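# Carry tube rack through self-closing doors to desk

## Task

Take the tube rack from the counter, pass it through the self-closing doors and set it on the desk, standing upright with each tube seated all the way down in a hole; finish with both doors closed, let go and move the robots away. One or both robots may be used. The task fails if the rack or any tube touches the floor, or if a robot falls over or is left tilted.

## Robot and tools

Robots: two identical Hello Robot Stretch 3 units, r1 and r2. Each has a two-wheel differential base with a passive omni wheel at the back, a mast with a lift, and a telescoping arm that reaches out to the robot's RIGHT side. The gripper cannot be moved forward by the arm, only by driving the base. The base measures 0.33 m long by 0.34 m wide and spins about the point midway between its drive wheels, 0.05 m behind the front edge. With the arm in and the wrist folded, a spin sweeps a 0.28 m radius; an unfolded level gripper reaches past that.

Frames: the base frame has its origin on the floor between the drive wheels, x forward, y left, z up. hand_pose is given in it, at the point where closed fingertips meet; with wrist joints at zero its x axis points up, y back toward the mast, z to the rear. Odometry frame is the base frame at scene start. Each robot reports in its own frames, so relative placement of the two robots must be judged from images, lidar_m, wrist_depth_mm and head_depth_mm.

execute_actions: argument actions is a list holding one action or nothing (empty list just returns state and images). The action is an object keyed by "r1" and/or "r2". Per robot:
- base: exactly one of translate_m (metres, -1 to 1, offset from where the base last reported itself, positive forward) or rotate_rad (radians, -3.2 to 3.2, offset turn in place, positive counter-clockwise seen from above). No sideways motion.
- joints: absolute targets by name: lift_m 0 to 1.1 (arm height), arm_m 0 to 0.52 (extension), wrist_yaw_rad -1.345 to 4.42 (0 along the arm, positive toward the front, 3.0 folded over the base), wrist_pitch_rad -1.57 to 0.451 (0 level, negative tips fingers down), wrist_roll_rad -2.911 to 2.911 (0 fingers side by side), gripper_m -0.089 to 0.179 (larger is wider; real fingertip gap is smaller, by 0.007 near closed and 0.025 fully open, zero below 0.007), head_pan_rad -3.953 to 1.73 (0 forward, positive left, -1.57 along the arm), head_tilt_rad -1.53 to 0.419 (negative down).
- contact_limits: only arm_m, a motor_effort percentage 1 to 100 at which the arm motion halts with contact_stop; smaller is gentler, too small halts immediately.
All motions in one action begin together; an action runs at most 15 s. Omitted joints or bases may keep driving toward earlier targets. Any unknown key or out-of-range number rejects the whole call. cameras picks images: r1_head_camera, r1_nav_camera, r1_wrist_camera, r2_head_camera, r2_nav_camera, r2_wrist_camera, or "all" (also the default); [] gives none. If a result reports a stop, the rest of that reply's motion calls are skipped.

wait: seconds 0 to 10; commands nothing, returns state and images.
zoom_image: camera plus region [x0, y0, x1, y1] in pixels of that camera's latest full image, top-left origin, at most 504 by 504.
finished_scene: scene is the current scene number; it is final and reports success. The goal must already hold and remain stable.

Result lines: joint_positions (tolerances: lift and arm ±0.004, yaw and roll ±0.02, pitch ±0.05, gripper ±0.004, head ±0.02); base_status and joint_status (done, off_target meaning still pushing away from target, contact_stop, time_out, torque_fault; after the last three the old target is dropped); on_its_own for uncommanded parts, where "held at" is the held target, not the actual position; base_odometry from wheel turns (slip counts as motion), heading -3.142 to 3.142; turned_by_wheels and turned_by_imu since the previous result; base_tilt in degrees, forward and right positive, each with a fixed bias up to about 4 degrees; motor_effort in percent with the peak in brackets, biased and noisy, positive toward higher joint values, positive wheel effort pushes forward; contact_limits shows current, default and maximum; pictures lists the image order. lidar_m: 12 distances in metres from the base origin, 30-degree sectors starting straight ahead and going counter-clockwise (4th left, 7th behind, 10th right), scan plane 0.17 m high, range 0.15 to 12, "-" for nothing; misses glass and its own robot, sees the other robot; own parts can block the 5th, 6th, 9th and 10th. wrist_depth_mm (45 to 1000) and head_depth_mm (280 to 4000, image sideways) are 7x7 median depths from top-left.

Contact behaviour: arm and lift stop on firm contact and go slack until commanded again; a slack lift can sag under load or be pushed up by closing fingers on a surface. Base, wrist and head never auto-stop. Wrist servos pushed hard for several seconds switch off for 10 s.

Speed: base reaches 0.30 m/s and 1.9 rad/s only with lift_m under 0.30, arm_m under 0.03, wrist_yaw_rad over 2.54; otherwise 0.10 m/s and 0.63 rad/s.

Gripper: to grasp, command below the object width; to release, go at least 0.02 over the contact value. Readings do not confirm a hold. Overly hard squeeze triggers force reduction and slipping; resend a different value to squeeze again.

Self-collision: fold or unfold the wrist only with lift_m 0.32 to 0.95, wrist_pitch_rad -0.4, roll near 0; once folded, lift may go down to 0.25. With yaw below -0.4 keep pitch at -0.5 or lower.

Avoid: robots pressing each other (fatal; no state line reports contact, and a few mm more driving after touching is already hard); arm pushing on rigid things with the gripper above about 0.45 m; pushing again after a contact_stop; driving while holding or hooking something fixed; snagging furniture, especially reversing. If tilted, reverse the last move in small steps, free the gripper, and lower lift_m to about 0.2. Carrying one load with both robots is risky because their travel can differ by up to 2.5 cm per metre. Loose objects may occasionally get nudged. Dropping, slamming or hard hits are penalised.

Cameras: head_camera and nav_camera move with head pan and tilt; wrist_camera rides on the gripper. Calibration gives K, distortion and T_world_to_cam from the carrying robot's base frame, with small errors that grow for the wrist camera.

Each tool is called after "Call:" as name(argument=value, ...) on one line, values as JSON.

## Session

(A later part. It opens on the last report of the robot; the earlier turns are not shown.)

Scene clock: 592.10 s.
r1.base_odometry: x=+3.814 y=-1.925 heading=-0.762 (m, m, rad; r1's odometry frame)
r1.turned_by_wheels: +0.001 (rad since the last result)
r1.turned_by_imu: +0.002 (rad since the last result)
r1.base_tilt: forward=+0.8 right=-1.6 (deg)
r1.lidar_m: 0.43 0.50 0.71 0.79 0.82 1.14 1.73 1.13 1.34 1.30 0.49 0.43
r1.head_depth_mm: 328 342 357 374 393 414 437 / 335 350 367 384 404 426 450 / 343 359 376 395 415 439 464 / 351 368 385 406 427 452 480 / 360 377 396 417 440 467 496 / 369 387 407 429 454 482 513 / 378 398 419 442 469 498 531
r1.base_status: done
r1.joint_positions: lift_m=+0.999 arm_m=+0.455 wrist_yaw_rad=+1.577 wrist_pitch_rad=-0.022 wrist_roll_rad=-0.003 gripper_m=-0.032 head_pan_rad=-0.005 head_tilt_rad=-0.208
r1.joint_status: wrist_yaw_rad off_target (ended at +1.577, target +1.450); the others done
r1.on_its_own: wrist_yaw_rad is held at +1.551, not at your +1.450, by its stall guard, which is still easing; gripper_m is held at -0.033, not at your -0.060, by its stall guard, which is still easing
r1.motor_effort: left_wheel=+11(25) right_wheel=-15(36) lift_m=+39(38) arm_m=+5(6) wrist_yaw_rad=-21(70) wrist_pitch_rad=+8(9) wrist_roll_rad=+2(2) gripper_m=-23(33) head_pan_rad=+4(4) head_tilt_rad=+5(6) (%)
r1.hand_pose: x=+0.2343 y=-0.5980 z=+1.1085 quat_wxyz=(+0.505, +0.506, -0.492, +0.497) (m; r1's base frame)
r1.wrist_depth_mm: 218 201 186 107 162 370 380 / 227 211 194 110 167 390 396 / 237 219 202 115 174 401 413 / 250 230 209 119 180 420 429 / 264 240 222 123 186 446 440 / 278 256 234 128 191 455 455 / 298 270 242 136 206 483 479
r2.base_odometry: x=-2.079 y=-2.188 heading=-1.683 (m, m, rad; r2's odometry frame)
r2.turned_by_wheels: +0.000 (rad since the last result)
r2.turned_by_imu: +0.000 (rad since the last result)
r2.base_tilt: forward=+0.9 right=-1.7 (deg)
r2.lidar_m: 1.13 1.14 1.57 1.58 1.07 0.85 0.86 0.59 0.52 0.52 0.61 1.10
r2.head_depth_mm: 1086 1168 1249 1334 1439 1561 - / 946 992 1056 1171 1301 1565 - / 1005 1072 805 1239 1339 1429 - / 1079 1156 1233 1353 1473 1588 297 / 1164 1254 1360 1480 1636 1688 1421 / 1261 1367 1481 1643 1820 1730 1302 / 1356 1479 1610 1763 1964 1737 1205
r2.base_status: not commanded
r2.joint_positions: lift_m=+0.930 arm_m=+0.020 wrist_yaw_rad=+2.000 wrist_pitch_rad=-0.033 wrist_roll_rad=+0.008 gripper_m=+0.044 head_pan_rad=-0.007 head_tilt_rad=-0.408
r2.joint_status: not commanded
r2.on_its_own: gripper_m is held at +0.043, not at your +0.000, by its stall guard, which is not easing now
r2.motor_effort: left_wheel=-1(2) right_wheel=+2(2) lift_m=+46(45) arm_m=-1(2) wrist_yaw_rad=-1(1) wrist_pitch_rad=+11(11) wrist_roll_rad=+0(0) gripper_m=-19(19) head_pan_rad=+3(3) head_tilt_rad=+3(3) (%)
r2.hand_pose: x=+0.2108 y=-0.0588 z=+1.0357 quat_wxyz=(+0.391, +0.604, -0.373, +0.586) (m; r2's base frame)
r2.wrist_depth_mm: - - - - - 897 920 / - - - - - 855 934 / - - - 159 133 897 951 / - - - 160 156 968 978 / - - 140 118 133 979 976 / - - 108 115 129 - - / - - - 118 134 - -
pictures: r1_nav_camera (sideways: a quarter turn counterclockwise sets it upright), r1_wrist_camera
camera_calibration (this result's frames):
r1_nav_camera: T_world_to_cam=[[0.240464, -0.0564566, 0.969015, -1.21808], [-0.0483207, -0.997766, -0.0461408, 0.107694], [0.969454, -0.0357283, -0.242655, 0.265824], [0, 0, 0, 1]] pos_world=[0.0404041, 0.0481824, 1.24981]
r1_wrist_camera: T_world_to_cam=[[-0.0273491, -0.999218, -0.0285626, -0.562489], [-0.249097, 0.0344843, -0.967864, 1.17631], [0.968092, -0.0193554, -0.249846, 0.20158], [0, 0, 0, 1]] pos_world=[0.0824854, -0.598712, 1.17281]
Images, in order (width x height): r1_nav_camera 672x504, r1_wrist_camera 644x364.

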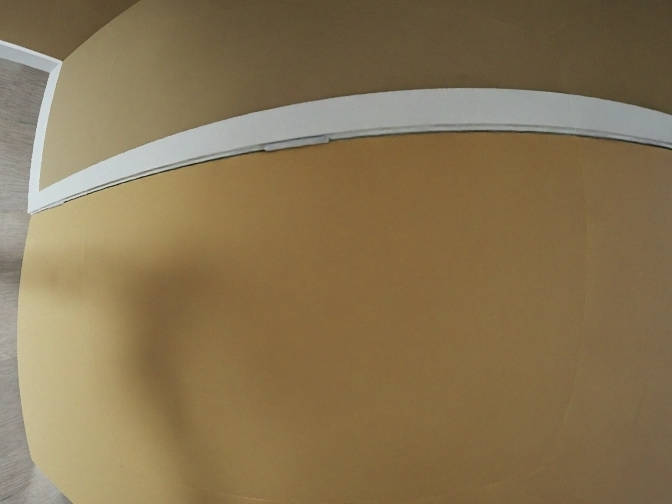

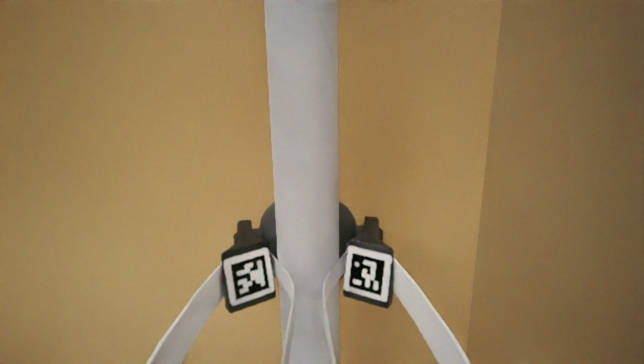

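Call:
execute_actions(actions=[{"r1":{"base":{"translate_m":-0.12},"joints":{"arm_m":0.40,"wrist_yaw_rad":1.5,"gripper_m":-0.07}}}], cameras=[])

Call:
execute_actions(actions=[{"r1":{"base":{"translate_m":-0.1},"joints":{"arm_m":0.33,"wrist_yaw_rad":1.35,"gripper_m":-0.06}}}], cameras=["r1_wrist_camera"])

Scene clock: 597.30 s.
r1.base_odometry: x=+3.727 y=-1.843 heading=-0.760 (m, m, rad; r1's odometry frame)
r1.turned_by_wheels: +0.001 (rad since the last result)
r1.turned_by_imu: +0.000 (rad since the last result)
r1.base_tilt: forward=+0.7 right=-1.6 (deg)
r1.lidar_m: 0.49 0.63 0.82 0.79 0.82 1.14 1.61 1.05 1.04 1.30 0.51 0.48
r1.head_depth_mm: 379 394 412 431 453 476 502 / 392 410 428 449 473 498 526 / 408 426 446 470 496 523 554 / 424 444 467 492 519 551 585 / 442 463 488 516 547 579 618 / 461 485 511 542 574 614 657 / 482 508 537 571 602 641 674
r1.base_status: done
r1.joint_positions: lift_m=+0.999 arm_m=+0.400 wrist_yaw_rad=+1.557 wrist_pitch_rad=-0.021 wrist_roll_rad=-0.004 gripper_m=-0.061 head_pan_rad=-0.005 head_tilt_rad=-0.208
r1.joint_status: wrist_yaw_rad off_target (ended at +1.557, target +1.500); gripper_m off_target (ended at -0.061, target -0.070); the others done
r1.on_its_own: gripper_m is held at -0.063, not at your -0.070, by its stall guard, which is still easing; left_wheel is at rest, and its effort (+20) is outside its rest range (-18 to +18); right_wheel is at rest, and its effort (-26) is outside its rest range (-18 to +18); wrist_yaw_rad is at rest, and its effort (-47) is outside its rest range (-12 to +12)
r1.motor_effort: left_wheel=+20(20) right_wheel=-26(31) lift_m=+39(39) arm_m=+2(7) wrist_yaw_rad=-47(48) wrist_pitch_rad=+8(8) wrist_roll_rad=+2(2) gripper_m=-38(99) head_pan_rad=+3(3) head_tilt_rad=+6(6) (%)
r1.hand_pose: x=+0.2343 y=-0.5483 z=+1.1087 quat_wxyz=(+0.510, +0.501, -0.497, +0.492) (m; r1's base frame)
r1.wrist_depth_mm: 254 222 197 107 156 146 493 / 271 233 204 111 162 153 515 / 287 244 211 115 168 158 527 / 306 257 223 120 174 547 556 / 324 274 243 122 180 557 587 / 349 291 - 126 183 597 612 / 373 317 255 206 198 623 625
r2.base_odometry: x=-2.079 y=-2.188 heading=-1.683 (m, m, rad; r2's odometry frame)
r2.turned_by_wheels: +0.000 (rad since the last result)
r2.turned_by_imu: +0.000 (rad since the last result)
r2.base_tilt: forward=+1.0 right=-1.6 (deg)
r2.lidar_m: 1.00 1.05 1.57 1.57 1.07 0.85 0.87 0.59 0.52 0.52 0.61 1.10
r2.head_depth_mm: 3765 1180 1251 1339 1450 1558 - / 829 898 - 3086 2122 1638 - / 883 931 938 1053 1153 1247 - / 971 1039 716 1212 1322 1452 297 / 1082 1165 1232 1385 1525 1622 1426 / 1212 1325 1425 1611 1804 1731 1342 / 1360 1474 1591 1773 1973 1725 1206
r2.base_status: not commanded
r2.joint_positions: lift_m=+0.930 arm_m=+0.020 wrist_yaw_rad=+2.000 wrist_pitch_rad=-0.033 wrist_roll_rad=+0.008 gripper_m=+0.044 head_pan_rad=-0.007 head_tilt_rad=-0.408
r2.joint_status: not commanded
r2.on_its_own: gripper_m is held at +0.043, not at your +0.000, by its stall guard, which is not easing now
r2.motor_effort: left_wheel=-2(1) right_wheel=+2(2) lift_m=+45(45) arm_m=-1(1) wrist_yaw_rad=+0(0) wrist_pitch_rad=+11(11) wrist_roll_rad=+0(0) gripper_m=-19(19) head_pan_rad=+3(4) head_tilt_rad=+3(3) (%)
r2.hand_pose: x=+0.2108 y=-0.0588 z=+1.0357 quat_wxyz=(+0.391, +0.604, -0.373, +0.586) (m; r2's base frame)
r2.wrist_depth_mm: - - - - - 829 921 / - - 966 - 651 878 938 / - - - 159 133 881 961 / - - - 160 155 - 980 / - - 140 117 132 - 990 / - - 108 115 129 - - / - - - 118 134 - -
pictures: none
No camera images: the call's "cameras" was empty. Leave "cameras" out to get every camera's image.

Scene clock: 600.30 s.
r1.base_odometry: x=+3.655 y=-1.774 heading=-0.759 (m, m, rad; r1's odometry frame)
r1.turned_by_wheels: +0.001 (rad since the last result)
r1.turned_by_imu: +0.051 (rad since the last result)
r1.base_tilt: forward=+0.8 right=-1.5 (deg)
r1.lidar_m: 0.54 0.74 0.81 0.79 0.84 1.21 1.52 0.98 0.98 1.29 0.52 0.51
r1.head_depth_mm: 425 442 461 482 506 531 560 / 446 465 486 511 536 565 597 / 470 492 517 543 571 606 642 / 497 521 549 579 613 652 692 / 527 554 586 620 659 705 755 / 562 594 630 667 710 752 795 / 594 623 649 679 720 764 813
r1.base_status: done
r1.joint_positions: lift_m=+0.999 arm_m=+0.330 wrist_yaw_rad=+1.405 wrist_pitch_rad=-0.019 wrist_roll_rad=-0.005 gripper_m=-0.045 head_pan_rad=-0.005 head_tilt_rad=-0.208
r1.joint_status: wrist_yaw_rad off_target (ended at +1.405, target +1.350); gripper_m off_target (ended at -0.045, target -0.060); the others done
r1.on_its_own: gripper_m is held at -0.046, not at your -0.060, by its stall guard, which is still easing; right_wheel is at rest, and its effort (-25) is outside its rest range (-18 to +18); wrist_yaw_rad is at rest, and its effort (-46) is outside its rest range (-12 to +12)
r1.motor_effort: left_wheel=+18(47) right_wheel=-25(55) lift_m=+38(39) arm_m=+4(9) wrist_yaw_rad=-46(82) wrist_pitch_rad=+7(13) wrist_roll_rad=+3(3) gripper_m=-31(42) head_pan_rad=+4(3) head_tilt_rad=+6(7) (%)
r1.hand_pose: x=+0.2309 y=-0.5168 z=+1.1092 quat_wxyz=(+0.546, +0.461, -0.533, +0.453) (m; r1's base frame)
r1.wrist_depth_mm: 252 223 195 107 157 147 620 / 270 233 203 110 162 154 641 / 287 244 214 114 167 158 668 / 301 260 223 119 173 665 691 / 325 274 240 122 179 710 736 / 347 291 252 127 182 740 764 / 375 315 255 207 198 760 803
r2.base_odometry: x=-2.079 y=-2.188 heading=-1.683 (m, m, rad; r2's odometry frame)
r2.turned_by_wheels: +0.000 (rad since the last result)
r2.turned_by_imu: +0.000 (rad since the last result)
r2.base_tilt: forward=+1.0 right=-1.6 (deg)
r2.lidar_m: 0.93 0.98 1.57 1.58 1.07 0.85 0.87 0.59 0.52 0.52 0.61 1.10
r2.head_depth_mm: 3839 1178 1252 1336 1437 1552 - / 3959 - - 3564 2213 1639 - / 791 841 899 985 1075 1172 - / 885 945 862 1080 1201 1313 297 / 1008 1088 639 1298 1441 1576 1419 / 1172 1275 1351 1588 1790 1724 1382 / 1353 1472 1579 1760 1966 1722 1206
r2.base_status: not commanded
r2.joint_positions: lift_m=+0.930 arm_m=+0.020 wrist_yaw_rad=+2.000 wrist_pitch_rad=-0.033 wrist_roll_rad=+0.008 gripper_m=+0.044 head_pan_rad=-0.007 head_tilt_rad=-0.408
r2.joint_status: not commanded
r2.on_its_own: gripper_m is held at +0.043, not at your +0.000, by its stall guard, which is not easing now
r2.motor_effort: left_wheel=-2(2) right_wheel=+2(3) lift_m=+45(45) arm_m=-1(1) wrist_yaw_rad=-1(0) wrist_pitch_rad=+11(11) wrist_roll_rad=+0(0) gripper_m=-19(19) head_pan_rad=+2(2) head_tilt_rad=+3(2) (%)
r2.hand_pose: x=+0.2108 y=-0.0588 z=+1.0357 quat_wxyz=(+0.391, +0.604, -0.373, +0.586) (m; r2's base frame)
r2.wrist_depth_mm: - - - - 983 - 918 / - - 926 667 819 - 919 / - - - 158 134 - 952 / - - - 160 156 - 965 / - - 140 118 132 - - / - - 108 115 129 - - / - - - 118 134 - -
pictures: r1_wrist_camera
camera_calibration (this result's frames):
r1_wrist_camera: T_world_to_cam=[[-0.197453, -0.979953, -0.026542, -0.434446], [-0.237607, 0.0741086, -0.96853, 1.19185], [0.951081, -0.184933, -0.247476, 0.12236], [0, 0, 0, 1]] pos_world=[0.0810354, -0.491435, 1.1731]
Images, in order (width x height): r1_wrist_camera 644x364.

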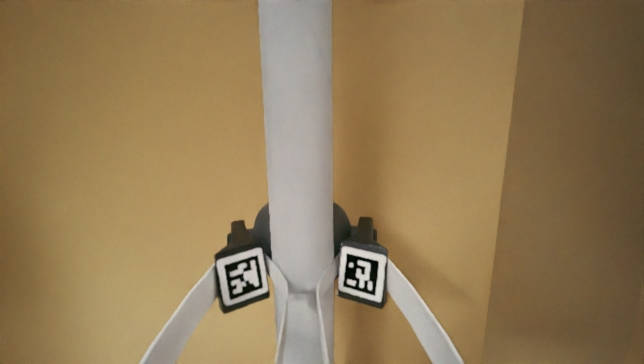

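Call:
execute_actions(actions=[{"r1":{"base":{"translate_m":-0.08},"joints":{"arm_m":0.24,"wrist_yaw_rad":1.25,"gripper_m":-0.07}}}], cameras=[])

Call:
execute_actions(actions=[{"r1":{"base":{"translate_m":-0.07},"joints":{"arm_m":0.14,"wrist_yaw_rad":1.05,"gripper_m":-0.06}}}], cameras=["r1_wrist_camera","r1_nav_camera"])

Scene clock: 607.90 s.
r1.base_odometry: x=+3.597 y=-1.719 heading=-0.759 (m, m, rad; r1's odometry frame)
r1.turned_by_wheels: +0.000 (rad since the last result)
r1.turned_by_imu: +0.011 (rad since the last result)
r1.base_tilt: forward=+0.9 right=-1.4 (deg)
r1.lidar_m: 0.56 0.84 0.82 0.80 0.85 1.24 1.44 0.92 0.92 1.29 0.50 0.50
r1.head_depth_mm: 440 458 477 499 522 548 577 / 469 489 512 535 563 592 628 / 502 525 552 580 613 648 690 / 540 568 598 632 671 714 764 / 586 617 654 695 742 793 855 / 637 677 719 761 800 849 900 / 666 695 731 774 814 865 917
r1.base_status: done
r1.joint_positions: lift_m=+0.999 arm_m=+0.240 wrist_yaw_rad=+1.318 wrist_pitch_rad=-0.019 wrist_roll_rad=-0.003 gripper_m=-0.053 head_pan_rad=-0.005 head_tilt_rad=-0.208
r1.joint_status: wrist_yaw_rad off_target (ended at +1.318, target +1.250); gripper_m off_target (ended at -0.053, target -0.070); the others done
r1.on_its_own: wrist_yaw_rad is held at +1.313, not at your +1.250, by its stall guard, which is not easing now; gripper_m is held at -0.052, not at your -0.070, by its stall guard, which is still easing
r1.motor_effort: left_wheel=+4(27) right_wheel=-8(40) lift_m=+37(38) arm_m=+2(6) wrist_yaw_rad=-4(77) wrist_pitch_rad=+7(12) wrist_roll_rad=+2(3) gripper_m=-5(99) head_pan_rad=+4(4) head_tilt_rad=+6(5) (%)
r1.hand_pose: x=+0.2262 y=-0.4488 z=+1.1093 quat_wxyz=(+0.564, +0.437, -0.554, +0.428) (m; r1's base frame)
r1.wrist_depth_mm: 275 234 201 106 157 143 761 / 292 245 211 111 163 151 785 / 310 259 220 114 168 155 803 / 330 272 229 119 173 163 869 / 357 286 249 122 178 169 891 / 384 307 261 127 180 898 945 / 414 333 264 136 198 943 923
r2.base_odometry: x=-2.079 y=-2.188 heading=-1.683 (m, m, rad; r2's odometry frame)
r2.turned_by_wheels: +0.000 (rad since the last result)
r2.turned_by_imu: +0.000 (rad since the last result)
r2.base_tilt: forward=+1.0 right=-1.6 (deg)
r2.lidar_m: 0.85 0.93 1.02 1.57 1.07 0.85 0.87 0.59 0.52 0.52 0.61 1.10
r2.head_depth_mm: 3825 1176 1251 1338 1447 1553 - / - - - 3549 2228 1643 - / - - - 3289 2337 1737 - / 744 789 850 927 1005 1109 297 / 881 957 966 1130 1279 1438 1377 / 1084 1199 628 1459 1752 1719 1373 / 1350 1471 575 1769 1961 1732 1379
r2.base_status: not commanded
r2.joint_positions: lift_m=+0.930 arm_m=+0.020 wrist_yaw_rad=+2.000 wrist_pitch_rad=-0.033 wrist_roll_rad=+0.008 gripper_m=+0.044 head_pan_rad=-0.007 head_tilt_rad=-0.408
r2.joint_status: not commanded
r2.on_its_own: gripper_m is held at +0.043, not at your +0.000, by its stall guard, which is not easing now
r2.motor_effort: left_wheel=-2(2) right_wheel=+3(3) lift_m=+45(45) arm_m=+0(1) wrist_yaw_rad=+0(1) wrist_pitch_rad=+11(11) wrist_roll_rad=+0(0) gripper_m=-19(18) head_pan_rad=+2(3) head_tilt_rad=+3(3) (%)
r2.hand_pose: x=+0.2108 y=-0.0588 z=+1.0357 quat_wxyz=(+0.391, +0.604, -0.373, +0.586) (m; r2's base frame)
r2.wrist_depth_mm: - - - - 798 - 914 / - 813 872 685 811 - 956 / - - - 158 133 - 951 / - - - 160 156 - 973 / - - 140 118 132 - 980 / - - 108 115 129 - - / - - - 118 134 - -
pictures: none
No camera images: the call's "cameras" was empty. Leave "cameras" out to get every camera's image.

Scene clock: 612.13 s.
r1.base_odometry: x=+3.546 y=-1.671 heading=-0.758 (m, m, rad; r1's odometry frame)
r1.turned_by_wheels: +0.000 (rad since the last result)
r1.turned_by_imu: +0.043 (rad since the last result)
r1.base_tilt: forward=+0.7 right=-1.5 (deg)
r1.lidar_m: 0.58 0.92 0.82 0.81 0.87 1.32 1.45 0.88 0.88 1.28 0.47 0.48
r1.head_depth_mm: 452 469 488 510 533 560 589 / 490 511 535 562 588 619 655 / 535 562 590 621 657 696 739 / 591 623 659 697 741 792 848 / 659 700 742 795 855 910 974 / 726 762 802 840 887 943 1002 / 740 778 816 861 906 959 1014
r1.base_status: done
r1.joint_positions: lift_m=+1.000 arm_m=+0.140 wrist_yaw_rad=+1.134 wrist_pitch_rad=-0.019 wrist_roll_rad=-0.004 gripper_m=-0.042 head_pan_rad=-0.005 head_tilt_rad=-0.208
r1.joint_status: wrist_yaw_rad off_target (ended at +1.134, target +1.050); gripper_m off_target (ended at -0.042, target -0.060); the others done
r1.on_its_own: wrist_yaw_rad is held at +1.123, not at your +1.050, by its stall guard, which is not easing now; gripper_m is held at -0.043, not at your -0.060, by its stall guard, which is still easing
r1.motor_effort: left_wheel=+4(25) right_wheel=-10(38) lift_m=+36(38) arm_m=+1(12) wrist_yaw_rad=-10(93) wrist_pitch_rad=+8(11) wrist_roll_rad=+2(3) gripper_m=-27(69) head_pan_rad=+3(3) head_tilt_rad=+6(5) (%)
r1.hand_pose: x=+0.2104 y=-0.3929 z=+1.1092 quat_wxyz=(+0.601, +0.385, -0.591, +0.375) (m; r1's base frame)
r1.wrist_depth_mm: 260 229 199 106 158 147 837 / 279 238 206 110 163 151 849 / 295 252 217 115 169 160 869 / 313 263 226 119 174 165 897 / 336 278 242 123 180 - 906 / 360 298 256 128 183 - 916 / 390 323 258 137 200 - 926
r2.base_odometry: x=-2.079 y=-2.188 heading=-1.683 (m, m, rad; r2's odometry frame)
r2.turned_by_wheels: +0.000 (rad since the last result)
r2.turned_by_imu: +0.000 (rad since the last result)
r2.base_tilt: forward=+1.0 right=-1.6 (deg)
r2.lidar_m: 0.80 0.89 0.97 1.57 1.08 0.85 0.86 0.59 0.52 0.52 0.61 1.10
r2.head_depth_mm: 3805 1177 1255 1340 1443 1561 - / - - - 3569 2231 1634 - / - - - 3534 2338 1734 - / - - - 3296 2219 1670 297 / 709 752 813 877 961 1188 1339 / 948 1061 1111 1401 1675 1663 1377 / 1354 1477 681 1767 1964 1728 1379
r2.base_status: not commanded
r2.joint_positions: lift_m=+0.930 arm_m=+0.020 wrist_yaw_rad=+2.000 wrist_pitch_rad=-0.033 wrist_roll_rad=+0.008 gripper_m=+0.044 head_pan_rad=-0.007 head_tilt_rad=-0.408
r2.joint_status: not commanded
r2.on_its_own: gripper_m is held at +0.043, not at your +0.000, by its stall guard, which is not easing now
r2.motor_effort: left_wheel=-2(2) right_wheel=+3(2) lift_m=+45(46) arm_m=+0(1) wrist_yaw_rad=-1(1) wrist_pitch_rad=+11(11) wrist_roll_rad=+0(0) gripper_m=-19(18) head_pan_rad=+2(3) head_tilt_rad=+2(3) (%)
r2.hand_pose: x=+0.2108 y=-0.0588 z=+1.0357 quat_wxyz=(+0.391, +0.604, -0.373, +0.586) (m; r2's base frame)
r2.wrist_depth_mm: - 860 - - - - 918 / - 784 633 - - - 932 / - - - 158 133 - 963 / - - - 160 156 - 986 / - - 140 118 132 - 990 / - - 108 115 129 - - / - - - 118 134 - -
pictures: r1_nav_camera (sideways: a quarter turn counterclockwise sets it upright), r1_wrist_camera
camera_calibration (this result's frames):
r1_nav_camera: T_world_to_cam=[[0.240267, -0.0564655, 0.969063, -1.21814], [-0.0483524, -0.997764, -0.0461494, 0.107706], [0.969502, -0.0357684, -0.24246, 0.26557], [0, 0, 0, 1]] pos_world=[0.0404165, 0.048181, 1.24982]
r1_wrist_camera: T_world_to_cam=[[-0.452504, -0.891318, -0.0281524, -0.226833], [-0.208581, 0.13648, -0.968435, 1.19615], [0.867026, -0.432349, -0.247669, 0.0854481], [0, 0, 0, 1]] pos_world=[0.0727652, -0.328488, 1.17317]
Images, in order (width x height): r1_nav_camera 672x504, r1_wrist_camera 644x364.

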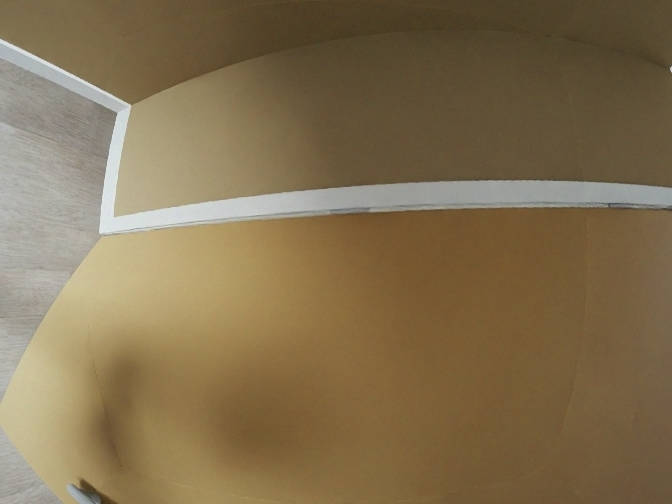

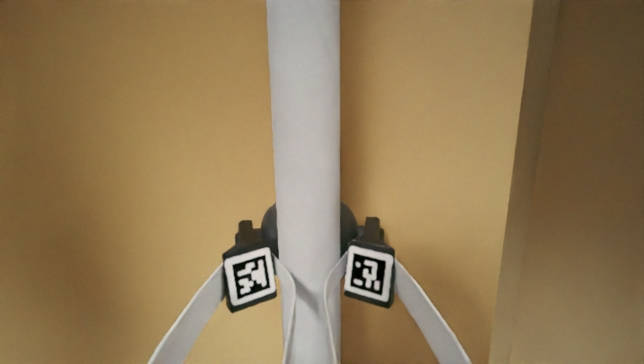

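Hmm: wrist yaw should *increase*? It followed fine; continue.

Call:
execute_actions(actions=[{"r1":{"base":{"translate_m":-0.06},"joints":{"arm_m":0.02,"wrist_yaw_rad":0.85,"gripper_m":-0.07}}}], cameras=["r2_nav_camera","r1_wrist_camera"])

Scene clock: 617.47 s.
r1.base_odometry: x=+3.502 y=-1.630 heading=-0.757 (m, m, rad; r1's odometry frame)
r1.turned_by_wheels: +0.001 (rad since the last result)
r1.turned_by_imu: -0.001 (rad since the last result)
r1.base_tilt: forward=+2.5 right=-1.4 (deg)
r1.lidar_m: 0.56 0.98 0.82 0.81 0.88 1.33 1.40 0.83 1.29 1.28 0.42 0.43
r1.head_depth_mm: 412 428 447 467 491 517 545 / 454 474 497 523 552 585 621 / 504 531 560 593 632 674 721 / 569 602 642 687 737 796 864 / 654 700 754 815 884 956 1026 / 741 782 828 871 926 989 1058 / 755 796 841 890 942 1005 1069
r1.base_status: done
r1.joint_positions: lift_m=+1.000 arm_m=+0.020 wrist_yaw_rad=+0.908 wrist_pitch_rad=-0.002 wrist_roll_rad=+0.004 gripper_m=-0.058 head_pan_rad=-0.005 head_tilt_rad=-0.208
r1.joint_status: wrist_yaw_rad off_target (ended at +0.908, target +0.850); gripper_m off_target (ended at -0.058, target -0.070); the others done
r1.on_its_own: gripper_m is held at -0.059, not at your -0.070, by its stall guard, which is still easing; right_wheel is at rest, and its effort (-19) is outside its rest range (-18 to +18); wrist_yaw_rad is at rest, and its effort (-48) is outside its rest range (-12 to +12)
r1.motor_effort: left_wheel=+6(16) right_wheel=-19(34) lift_m=+35(36) arm_m=-2(15) wrist_yaw_rad=-48(94) wrist_pitch_rad=+1(12) wrist_roll_rad=-1(3) gripper_m=-36(99) head_pan_rad=+4(3) head_tilt_rad=+5(6) (%)
r1.hand_pose: x=+0.1805 y=-0.3227 z=+1.1138 quat_wxyz=(+0.635, +0.311, -0.636, +0.309) (m; r1's base frame)
r1.wrist_depth_mm: 224 207 189 106 161 938 850 / 238 216 195 110 165 970 849 / 250 225 204 114 171 961 854 / 260 237 214 119 177 - 892 / 275 248 227 122 183 - 906 / 296 263 239 127 188 - 897 / 315 282 245 208 203 - 941
r2.base_odometry: x=-2.079 y=-2.188 heading=-1.683 (m, m, rad; r2's odometry frame)
r2.turned_by_wheels: +0.000 (rad since the last result)
r2.turned_by_imu: +0.000 (rad since the last result)
r2.base_tilt: forward=+0.9 right=-1.6 (deg)
r2.lidar_m: 0.77 0.85 0.66 1.57 1.08 0.85 0.87 0.59 0.52 0.52 0.61 1.10
r2.head_depth_mm: 3825 1177 1253 1338 1441 1559 - / - - - 3560 2230 1641 - / - - - 3529 2328 1737 - / - - - 3527 2331 1727 297 / - - - 3292 2101 1618 1099 / 636 705 793 883 1001 1616 1375 / 1343 1450 1564 1767 1966 1725 1381
r2.base_status: not commanded
r2.joint_positions: lift_m=+0.930 arm_m=+0.020 wrist_yaw_rad=+2.000 wrist_pitch_rad=-0.033 wrist_roll_rad=+0.008 gripper_m=+0.044 head_pan_rad=-0.007 head_tilt_rad=-0.408
r2.joint_status: not commanded
r2.on_its_own: gripper_m is held at +0.043, not at your +0.000, by its stall guard, which is not easing now
r2.motor_effort: left_wheel=-2(1) right_wheel=+3(3) lift_m=+46(46) arm_m=-1(1) wrist_yaw_rad=+0(1) wrist_pitch_rad=+11(11) wrist_roll_rad=+0(0) gripper_m=-19(19) head_pan_rad=+3(3) head_tilt_rad=+2(3) (%)
r2.hand_pose: x=+0.2108 y=-0.0588 z=+1.0357 quat_wxyz=(+0.391, +0.604, -0.373, +0.586) (m; r2's base frame)
r2.wrist_depth_mm: - 837 - - - - 907 / - 773 - - - - 949 / - - 729 159 133 - 962 / - - - 161 156 - 980 / - - 140 117 133 - 995 / - - 108 115 129 - - / - - - 118 134 - -
pictures: r1_wrist_camera, r2_nav_camera (sideways: a quarter turn counterclockwise sets it upright)
camera_calibration (this result's frames):
r1_wrist_camera: T_world_to_cam=[[-0.640654, -0.76697, -0.0363331, -0.0944274], [-0.154518, 0.175131, -0.972344, 1.1918], [0.752122, -0.617322, -0.230709, 0.0849608], [0, 0, 0, 1]] pos_world=[0.059758, -0.228697, 1.17501]
r2_nav_camera: T_world_to_cam=[[0.386916, 0.00589945, 0.922096, -1.16536], [-0.00990669, -0.999895, 0.0105541, 0.0439872], [0.922062, -0.0132185, -0.386817, 0.457236], [0, 0, 0, 1]] pos_world=[0.0297331, 0.0569016, 1.25098]
Images, in order (width x height): r1_wrist_camera 644x364, r2_nav_camera 672x504.

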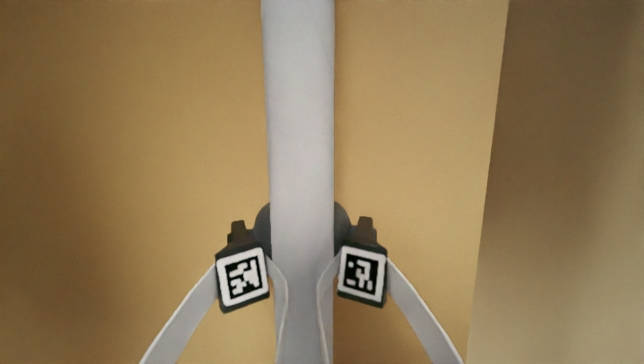

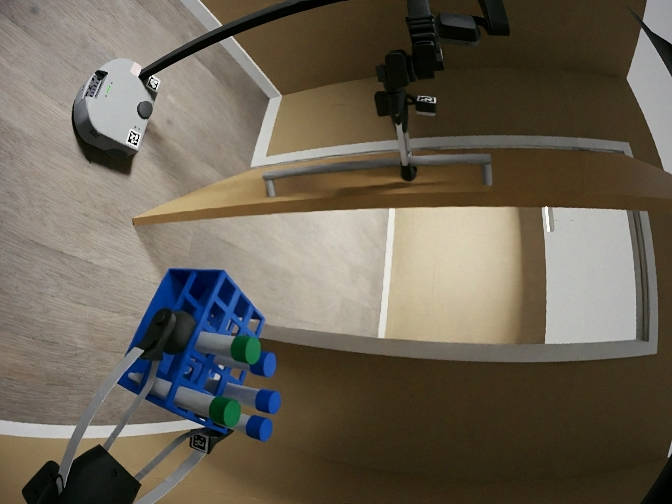

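Call:
execute_actions(actions=[{"r2":{"base":{"rotate_rad":-0.25}}}], cameras=[])

Call:
execute_actions(actions=[{"r2":{"base":{"translate_m":0.55}}}], cameras=[])

Call:
execute_actions(actions=[{"r2":{"base":{"rotate_rad":0.25},"joints":{"head_tilt_rad":-0.8}}}], cameras=["r2_nav_camera"])

Scene clock: 631.60 s.
r1.base_odometry: x=+3.502 y=-1.630 heading=-0.758 (m, m, rad; r1's odometry frame)
r1.turned_by_wheels: -0.001 (rad since the last result)
r1.turned_by_imu: -0.003 (rad since the last result)
r1.base_tilt: forward=+0.9 right=-1.3 (deg)
r1.lidar_m: 0.54 0.98 0.82 0.81 0.88 1.33 1.39 0.79 0.85 1.28 0.39 0.40
r1.head_depth_mm: 414 430 447 466 487 510 535 / 460 479 501 525 551 580 614 / 516 541 568 600 636 674 718 / 589 622 660 701 750 803 867 / 684 731 783 845 914 982 1044 / 778 817 859 905 960 1010 1070 / 797 837 877 920 971 1025 1087
r1.base_status: not commanded
r1.joint_positions: lift_m=+1.000 arm_m=+0.020 wrist_yaw_rad=+1.078 wrist_pitch_rad=-0.021 wrist_roll_rad=-0.004 gripper_m=-0.026 head_pan_rad=-0.005 head_tilt_rad=-0.208
r1.joint_status: not commanded
r1.on_its_own: wrist_yaw_rad is held at +1.069, not at your +0.850, by its stall guard, which is not easing now; gripper_m is held at -0.027, not at your -0.070, by its stall guard, which is not easing now
r1.motor_effort: left_wheel=+1(1) right_wheel=-8(8) lift_m=+35(36) arm_m=+0(1) wrist_yaw_rad=-8(9) wrist_pitch_rad=+8(8) wrist_roll_rad=+2(2) gripper_m=-20(20) head_pan_rad=+4(3) head_tilt_rad=+5(6) (%)
r1.hand_pose: x=+0.2039 y=-0.2858 z=+1.1088 quat_wxyz=(+0.612, +0.369, -0.601, +0.357) (m; r1's base frame)
r1.wrist_depth_mm: 309 253 208 106 156 139 917 / 326 265 215 111 161 145 922 / 355 278 227 114 167 150 951 / 384 296 237 120 172 156 946 / 408 313 257 123 176 163 981 / 452 334 277 128 178 171 - / 487 370 273 136 197 - -
r2.base_odometry: x=-2.079 y=-2.188 heading=-1.933 (m, m, rad; r2's odometry frame)
r2.turned_by_wheels: -0.250 (rad since the last result)
r2.turned_by_imu: -0.247 (rad since the last result)
r2.base_tilt: forward=+1.0 right=-1.8 (deg)
r2.lidar_m: 1.35 0.77 0.85 1.57 1.29 0.97 0.85 0.70 0.53 0.52 0.54 0.77
r2.head_depth_mm: 1115 1196 1279 1385 1507 1616 - / 1128 1203 1297 1407 1530 1634 - / 1132 1214 1306 1418 1543 1651 - / - - - 3304 2218 1680 297 / - - - 3536 2304 1722 1419 / - - - 3548 2300 1729 1378 / - - - 3488 2308 1725 1302
r2.base_status: done
r2.joint_positions: lift_m=+0.930 arm_m=+0.020 wrist_yaw_rad=+2.000 wrist_pitch_rad=-0.033 wrist_roll_rad=+0.008 gripper_m=+0.044 head_pan_rad=-0.007 head_tilt_rad=-0.408
r2.joint_status: not commanded
r2.on_its_own: gripper_m is held at +0.043, not at your +0.000, by its stall guard, which is not easing now
r2.motor_effort: left_wheel=+2(5) right_wheel=-3(6) lift_m=+46(46) arm_m=+0(1) wrist_yaw_rad=-1(1) wrist_pitch_rad=+11(11) wrist_roll_rad=+0(0) gripper_m=-19(19) head_pan_rad=+2(2) head_tilt_rad=+2(2) (%)
r2.hand_pose: x=+0.2108 y=-0.0588 z=+1.0357 quat_wxyz=(+0.391, +0.604, -0.373, +0.586) (m; r2's base frame)
r2.wrist_depth_mm: - - - - - - 952 / 603 - - - - - 959 / - - 793 157 133 - - / - - 806 159 156 - - / - - 132 118 133 - - / - - 108 115 129 - - / - - - 118 134 - -
pictures: none
No camera images: the call's "cameras" was empty. Leave "cameras" out to get every camera's image.

Scene clock: 638.07 s.
r1.base_odometry: x=+3.502 y=-1.630 heading=-0.758 (m, m, rad; r1's odometry frame)
r1.turned_by_wheels: +0.000 (rad since the last result)
r1.turned_by_imu: -0.001 (rad since the last result)
r1.base_tilt: forward=+0.8 right=-1.4 (deg)
r1.lidar_m: 0.54 0.98 0.82 0.81 0.88 1.32 1.40 1.48 1.29 0.59 0.39 0.40
r1.head_depth_mm: 414 430 447 466 487 509 536 / 460 480 500 525 551 581 614 / 517 541 570 601 635 675 718 / 589 623 659 701 750 804 868 / 686 732 783 844 917 980 1042 / 780 820 861 903 956 1012 1075 / 798 836 879 924 967 1028 1089
r1.base_status: not commanded
r1.joint_positions: lift_m=+1.000 arm_m=+0.020 wrist_yaw_rad=+1.078 wrist_pitch_rad=-0.021 wrist_roll_rad=-0.004 gripper_m=-0.026 head_pan_rad=-0.005 head_tilt_rad=-0.208
r1.joint_status: not commanded
r1.on_its_own: wrist_yaw_rad is held at +1.069, not at your +0.850, by its stall guard, which is not easing now; gripper_m is held at -0.027, not at your -0.070, by its stall guard, which is not easing now
r1.motor_effort: left_wheel=+2(1) right_wheel=-8(8) lift_m=+36(36) arm_m=+0(0) wrist_yaw_rad=-9(8) wrist_pitch_rad=+8(8) wrist_roll_rad=+2(2) gripper_m=-20(20) head_pan_rad=+4(4) head_tilt_rad=+6(5) (%)
r1.hand_pose: x=+0.2039 y=-0.2858 z=+1.1088 quat_wxyz=(+0.612, +0.369, -0.601, +0.357) (m; r1's base frame)
r1.wrist_depth_mm: 306 250 209 106 156 138 919 / 329 263 219 110 162 145 920 / 356 277 227 114 166 150 923 / 377 293 236 119 171 156 898 / 407 314 260 122 176 162 948 / 445 334 278 127 178 170 986 / 493 373 273 137 198 - 986
r2.base_odometry: x=-2.274 y=-2.702 heading=-1.933 (m, m, rad; r2's odometry frame)
r2.turned_by_wheels: +0.000 (rad since the last result)
r2.turned_by_imu: +0.002 (rad since the last result)
r2.base_tilt: forward=+1.0 right=-1.6 (deg)
r2.lidar_m: 0.80 1.29 0.39 0.71 1.63 1.53 1.40 0.74 0.56 0.54 0.57 0.81
r2.head_depth_mm: 649 693 744 808 876 949 - / 654 702 755 817 891 969 - / 652 699 753 822 897 964 - / 3571 3812 - 3277 2206 1612 297 / 3642 3922 - 3536 2338 1735 1425 / 3651 3937 - 3467 2304 1720 1377 / 3669 3910 - 3487 2302 1721 1380
r2.base_status: done
r2.joint_positions: lift_m=+0.930 arm_m=+0.020 wrist_yaw_rad=+2.000 wrist_pitch_rad=-0.033 wrist_roll_rad=+0.008 gripper_m=+0.044 head_pan_rad=-0.007 head_tilt_rad=-0.408
r2.joint_status: not commanded
r2.on_its_own: gripper_m is held at +0.043, not at your +0.000, by its stall guard, which is not easing now
r2.motor_effort: left_wheel=+1(5) right_wheel=-2(4) lift_m=+45(46) arm_m=-1(1) wrist_yaw_rad=+0(0) wrist_pitch_rad=+11(11) wrist_roll_rad=+0(0) gripper_m=-19(19) head_pan_rad=+3(2) head_tilt_rad=+3(3) (%)
r2.hand_pose: x=+0.2108 y=-0.0588 z=+1.0357 quat_wxyz=(+0.391, +0.604, -0.373, +0.586) (m; r2's base frame)
r2.wrist_depth_mm: 540 888 - - - 611 549 / 539 888 - - - 622 556 / 543 872 - 160 133 638 568 / 538 855 - 161 157 647 582 / 532 866 140 117 133 667 594 / 530 740 108 115 130 671 614 / 513 940 - 118 134 720 621
pictures: none
No camera images: the call's "cameras" was empty. Leave "cameras" out to get every camera's image.

Scene clock: 639.43 s.
r1.base_odometry: x=+3.502 y=-1.630 heading=-0.758 (m, m, rad; r1's odometry frame)
r1.turned_by_wheels: +0.000 (rad since the last result)
r1.turned_by_imu: +0.000 (rad since the last result)
r1.base_tilt: forward=+0.9 right=-1.4 (deg)
r1.lidar_m: 0.54 0.98 0.82 0.81 0.88 1.32 1.39 1.48 1.29 0.60 0.39 0.40
r1.head_depth_mm: 414 430 448 466 488 509 535 / 461 479 501 525 551 581 613 / 516 541 569 599 633 673 718 / 589 622 660 701 750 805 869 / 685 730 784 846 915 982 1047 / 780 819 860 903 956 1014 1083 / 798 837 876 925 973 1028 1088
r1.base_status: not commanded
r1.joint_positions: lift_m=+1.000 arm_m=+0.020 wrist_yaw_rad=+1.078 wrist_pitch_rad=-0.021 wrist_roll_rad=-0.004 gripper_m=-0.026 head_pan_rad=-0.005 head_tilt_rad=-0.208
r1.joint_status: not commanded
r1.on_its_own: wrist_yaw_rad is held at +1.069, not at your +0.850, by its stall guard, which is not easing now; gripper_m is held at -0.027, not at your -0.070, by its stall guard, which is not easing now
r1.motor_effort: left_wheel=+2(1) right_wheel=-8(7) lift_m=+36(36) arm_m=+0(1) wrist_yaw_rad=-8(9) wrist_pitch_rad=+8(8) wrist_roll_rad=+2(2) gripper_m=-20(19) head_pan_rad=+3(4) head_tilt_rad=+6(5) (%)
r1.hand_pose: x=+0.2039 y=-0.2858 z=+1.1088 quat_wxyz=(+0.612, +0.369, -0.601, +0.357) (m; r1's base frame)
r1.wrist_depth_mm: 308 251 209 106 157 138 912 / 331 264 218 110 161 145 935 / 351 279 227 114 166 150 935 / 383 293 240 120 172 157 452 / 415 315 263 123 176 163 415 / 449 332 275 128 179 171 - / 493 370 270 136 198 - 990
r2.base_odometry: x=-2.274 y=-2.702 heading=-1.683 (m, m, rad; r2's odometry frame)
r2.turned_by_wheels: +0.250 (rad since the last result)
r2.turned_by_imu: +0.247 (rad since the last result)
r2.base_tilt: forward=+0.9 right=-1.8 (deg)
r2.lidar_m: 0.81 0.54 0.38 0.71 1.69 1.40 1.03 0.62 0.54 0.54 0.64 0.80
r2.head_depth_mm: 3301 745 828 941 - 1246 1130 / 3566 3272 2379 1042 310 299 1133 / 3722 3280 2387 1919 - 1226 1137 / 3827 3297 2386 1879 324 1302 1134 / 3943 3330 2404 1874 1500 1310 1137 / - 3337 2414 1876 1542 1316 1141 / - 3358 2428 1717 1427 1115 916
r2.base_status: done
r2.joint_positions: lift_m=+0.930 arm_m=+0.020 wrist_yaw_rad=+2.000 wrist_pitch_rad=-0.033 wrist_roll_rad=+0.008 gripper_m=+0.044 head_pan_rad=-0.007 head_tilt_rad=-0.790
r2.joint_status: all done
r2.on_its_own: gripper_m is held at +0.043, not at your +0.000, by its stall guard, which is not easing now
r2.motor_effort: left_wheel=-1(4) right_wheel=+2(6) lift_m=+45(46) arm_m=-1(1) wrist_yaw_rad=-1(1) wrist_pitch_rad=+11(11) wrist_roll_rad=+0(0) gripper_m=-20(19) head_pan_rad=+1(3) head_tilt_rad=-4(21) (%)
r2.hand_pose: x=+0.2108 y=-0.0588 z=+1.0357 quat_wxyz=(+0.391, +0.604, -0.373, +0.586) (m; r2's base frame)
r2.wrist_depth_mm: 381 531 899 - - - 522 / 382 534 905 - - - 528 / 385 539 712 158 133 - 547 / 384 536 716 159 155 - 550 / 389 546 140 118 133 - 557 / 392 505 108 115 129 623 571 / 402 590 462 118 134 - 583
pictures: r2_nav_camera (sideways: a quarter turn counterclockwise sets it upright)
camera_calibration (this result's frames):
r2_nav_camera: T_world_to_cam=[[0.702406, 0.00374813, 0.711767, -0.893051], [-0.00566491, -0.999925, 0.010856, 0.0435737], [0.711754, -0.0116574, -0.702332, 0.869011], [0, 0, 0, 1]] pos_world=[0.00900895, 0.0570481, 1.24551]
Images, in order (width x height): r2_nav_camera 672x504.

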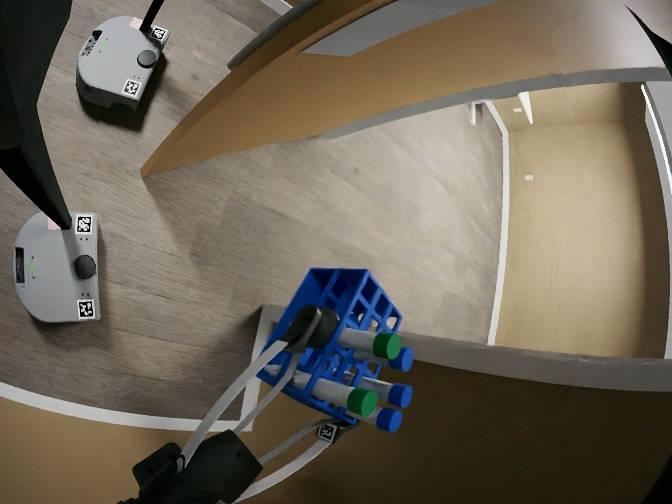

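Call:
execute_actions(actions=[{"r2":{"base":{"rotate_rad":0.15}}}], cameras=[])

Call:
execute_actions(actions=[{"r2":{"base":{"translate_m":0.4}}}], cameras=["r2_nav_camera"])

Scene clock: 644.13 s.
r1.base_odometry: x=+3.502 y=-1.630 heading=-0.758 (m, m, rad; r1's odometry frame)
r1.turned_by_wheels: +0.000 (rad since the last result)
r1.turned_by_imu: -0.001 (rad since the last result)
r1.base_tilt: forward=+0.8 right=-1.5 (deg)
r1.lidar_m: 0.54 0.99 0.82 0.81 0.88 1.32 1.39 1.48 1.29 0.62 0.39 0.40
r1.head_depth_mm: 414 430 447 467 486 510 536 / 459 479 500 525 552 581 612 / 516 540 570 601 635 675 717 / 589 622 658 702 751 805 866 / 685 730 782 844 913 980 1042 / 781 819 861 902 956 1013 1077 / 797 837 877 921 970 1028 1089
r1.base_status: not commanded
r1.joint_positions: lift_m=+1.000 arm_m=+0.020 wrist_yaw_rad=+1.078 wrist_pitch_rad=-0.021 wrist_roll_rad=-0.004 gripper_m=-0.026 head_pan_rad=-0.005 head_tilt_rad=-0.208
r1.joint_status: not commanded
r1.on_its_own: wrist_yaw_rad is held at +1.069, not at your +0.850, by its stall guard, which is not easing now; gripper_m is held at -0.027, not at your -0.070, by its stall guard, which is not easing now
r1.motor_effort: left_wheel=+1(2) right_wheel=-9(8) lift_m=+36(36) arm_m=-1(0) wrist_yaw_rad=-8(9) wrist_pitch_rad=+8(8) wrist_roll_rad=+2(2) gripper_m=-20(20) head_pan_rad=+4(3) head_tilt_rad=+6(6) (%)
r1.hand_pose: x=+0.2039 y=-0.2858 z=+1.1088 quat_wxyz=(+0.612, +0.369, -0.601, +0.357) (m; r1's base frame)
r1.wrist_depth_mm: 308 250 209 106 156 138 965 / 329 264 217 110 161 145 913 / 350 276 228 114 166 150 950 / 377 295 237 119 172 156 405 / 408 313 259 123 177 162 394 / 443 331 278 127 179 171 994 / 490 367 270 137 197 - 999
r2.base_odometry: x=-2.274 y=-2.702 heading=-1.533 (m, m, rad; r2's odometry frame)
r2.turned_by_wheels: +0.150 (rad since the last result)
r2.turned_by_imu: +0.148 (rad since the last result)
r2.base_tilt: forward=+0.9 right=-1.7 (deg)
r2.lidar_m: 4.11 0.41 0.38 0.86 1.59 1.40 0.84 0.58 0.54 0.55 0.71 0.80
r2.head_depth_mm: 3504 3244 2369 1908 - 1244 1132 / 3631 3263 2383 1924 310 299 1132 / 3866 3256 2376 1924 - 1229 1134 / - 3300 2392 1872 324 1303 1137 / - 3320 2403 1875 1500 1308 1132 / - 3327 2395 1713 1470 1255 1098 / 3208 1184 1082 965 874 797 865
r2.base_status: done
r2.joint_positions: lift_m=+0.930 arm_m=+0.020 wrist_yaw_rad=+2.000 wrist_pitch_rad=-0.033 wrist_roll_rad=+0.008 gripper_m=+0.044 head_pan_rad=-0.007 head_tilt_rad=-0.790
r2.joint_status: not commanded
r2.on_its_own: gripper_m is held at +0.043, not at your +0.000, by its stall guard, which is not easing now
r2.motor_effort: left_wheel=-2(3) right_wheel=+3(7) lift_m=+45(46) arm_m=+0(1) wrist_yaw_rad=-2(0) wrist_pitch_rad=+11(11) wrist_roll_rad=+0(0) gripper_m=-18(19) head_pan_rad=+3(2) head_tilt_rad=-4(4) (%)
r2.hand_pose: x=+0.2108 y=-0.0588 z=+1.0357 quat_wxyz=(+0.391, +0.604, -0.373, +0.586) (m; r2's base frame)
r2.wrist_depth_mm: 346 431 642 - - - - / 361 435 648 - - - - / 369 441 553 158 133 - - / - 448 550 160 156 - - / - 447 132 118 132 - - / - 422 108 115 129 - 563 / - 486 387 118 134 - 555
pictures: none
No camera images: the call's "cameras" was empty. Leave "cameras" out to get every camera's image.

Scene clock: 649.10 s.
r1.base_odometry: x=+3.502 y=-1.630 heading=-0.758 (m, m, rad; r1's odometry frame)
r1.turned_by_wheels: +0.000 (rad since the last result)
r1.turned_by_imu: -0.001 (rad since the last result)
r1.base_tilt: forward=+0.9 right=-1.5 (deg)
r1.lidar_m: 0.54 0.99 0.82 0.81 0.88 1.33 1.39 1.48 1.29 1.27 0.39 0.40
r1.head_depth_mm: 414 430 447 466 487 510 536 / 460 478 502 525 551 581 615 / 516 541 569 600 635 674 719 / 587 622 659 702 749 803 867 / 685 731 783 843 913 981 1043 / 779 819 859 903 956 1010 1078 / 798 835 876 923 974 1028 1090
r1.base_status: not commanded
r1.joint_positions: lift_m=+1.000 arm_m=+0.020 wrist_yaw_rad=+1.078 wrist_pitch_rad=-0.021 wrist_roll_rad=-0.004 gripper_m=-0.026 head_pan_rad=-0.005 head_tilt_rad=-0.208
r1.joint_status: not commanded
r1.on_its_own: wrist_yaw_rad is held at +1.069, not at your +0.850, by its stall guard, which is not easing now; gripper_m is held at -0.027, not at your -0.070, by its stall guard, which is not easing now
r1.motor_effort: left_wheel=+1(2) right_wheel=-8(7) lift_m=+36(36) arm_m=-1(1) wrist_yaw_rad=-8(8) wrist_pitch_rad=+7(8) wrist_roll_rad=+2(2) gripper_m=-20(20) head_pan_rad=+3(3) head_tilt_rad=+6(6) (%)
r1.hand_pose: x=+0.2039 y=-0.2858 z=+1.1088 quat_wxyz=(+0.612, +0.369, -0.601, +0.357) (m; r1's base frame)
r1.wrist_depth_mm: 307 252 208 106 156 138 857 / 330 264 218 110 160 144 238 / 353 277 226 114 166 151 241 / 375 297 237 119 172 157 895 / 404 313 261 123 176 162 974 / 440 332 279 127 178 170 980 / 494 369 270 136 197 - 998
r2.base_odometry: x=-2.259 y=-3.102 heading=-1.533 (m, m, rad; r2's odometry frame)
r2.turned_by_wheels: +0.000 (rad since the last result)
r2.turned_by_imu: +0.001 (rad since the last result)
r2.base_tilt: forward=+1.0 right=-1.6 (deg)
r2.lidar_m: 3.77 0.56 0.34 0.30 0.30 1.76 1.10 0.76 0.71 0.71 0.47 0.47
r2.head_depth_mm: 3217 3284 2367 1982 - 1244 1067 / 3362 3285 2357 1922 310 299 1134 / 3553 3289 2381 1914 - 1222 1132 / 3760 3291 2388 1878 323 1305 1135 / 3950 3295 2387 1878 1503 1309 1135 / 3965 3326 2389 1879 1542 1314 1138 / 3412 3255 2415 1260 1199 1092 1008
r2.base_status: done
r2.joint_positions: lift_m=+0.930 arm_m=+0.020 wrist_yaw_rad=+2.000 wrist_pitch_rad=-0.033 wrist_roll_rad=+0.008 gripper_m=+0.044 head_pan_rad=-0.007 head_tilt_rad=-0.790
r2.joint_status: not commanded
r2.on_its_own: gripper_m is held at +0.043, not at your +0.000, by its stall guard, which is not easing now
r2.motor_effort: left_wheel=-2(3) right_wheel=+2(7) lift_m=+46(45) arm_m=-1(2) wrist_yaw_rad=+0(1) wrist_pitch_rad=+11(11) wrist_roll_rad=+0(0) gripper_m=-19(18) head_pan_rad=+4(1) head_tilt_rad=-4(4) (%)
r2.hand_pose: x=+0.2108 y=-0.0588 z=+1.0357 quat_wxyz=(+0.391, +0.604, -0.373, +0.586) (m; r2's base frame)
r2.wrist_depth_mm: 409 536 796 - - - - / 414 544 823 - - - - / 418 548 681 160 133 - - / 417 552 693 161 156 - - / 423 566 140 118 132 - - / 430 522 108 115 129 - - / 426 613 454 118 134 - -
pictures: r2_nav_camera (sideways: a quarter turn counterclockwise sets it upright)
camera_calibration (this result's frames):
r2_nav_camera: T_world_to_cam=[[0.702565, 0.00374699, 0.71161, -0.892848], [-0.00566254, -0.999925, 0.0108557, 0.0435741], [0.711597, -0.0116563, -0.702491, 0.869219], [0, 0, 0, 1]] pos_world=[0.00899634, 0.0570482, 1.2455]
Images, in order (width x height): r2_nav_camera 672x504.

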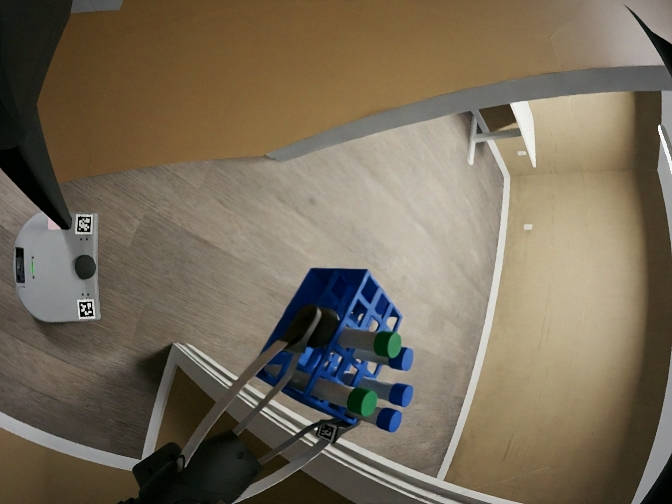

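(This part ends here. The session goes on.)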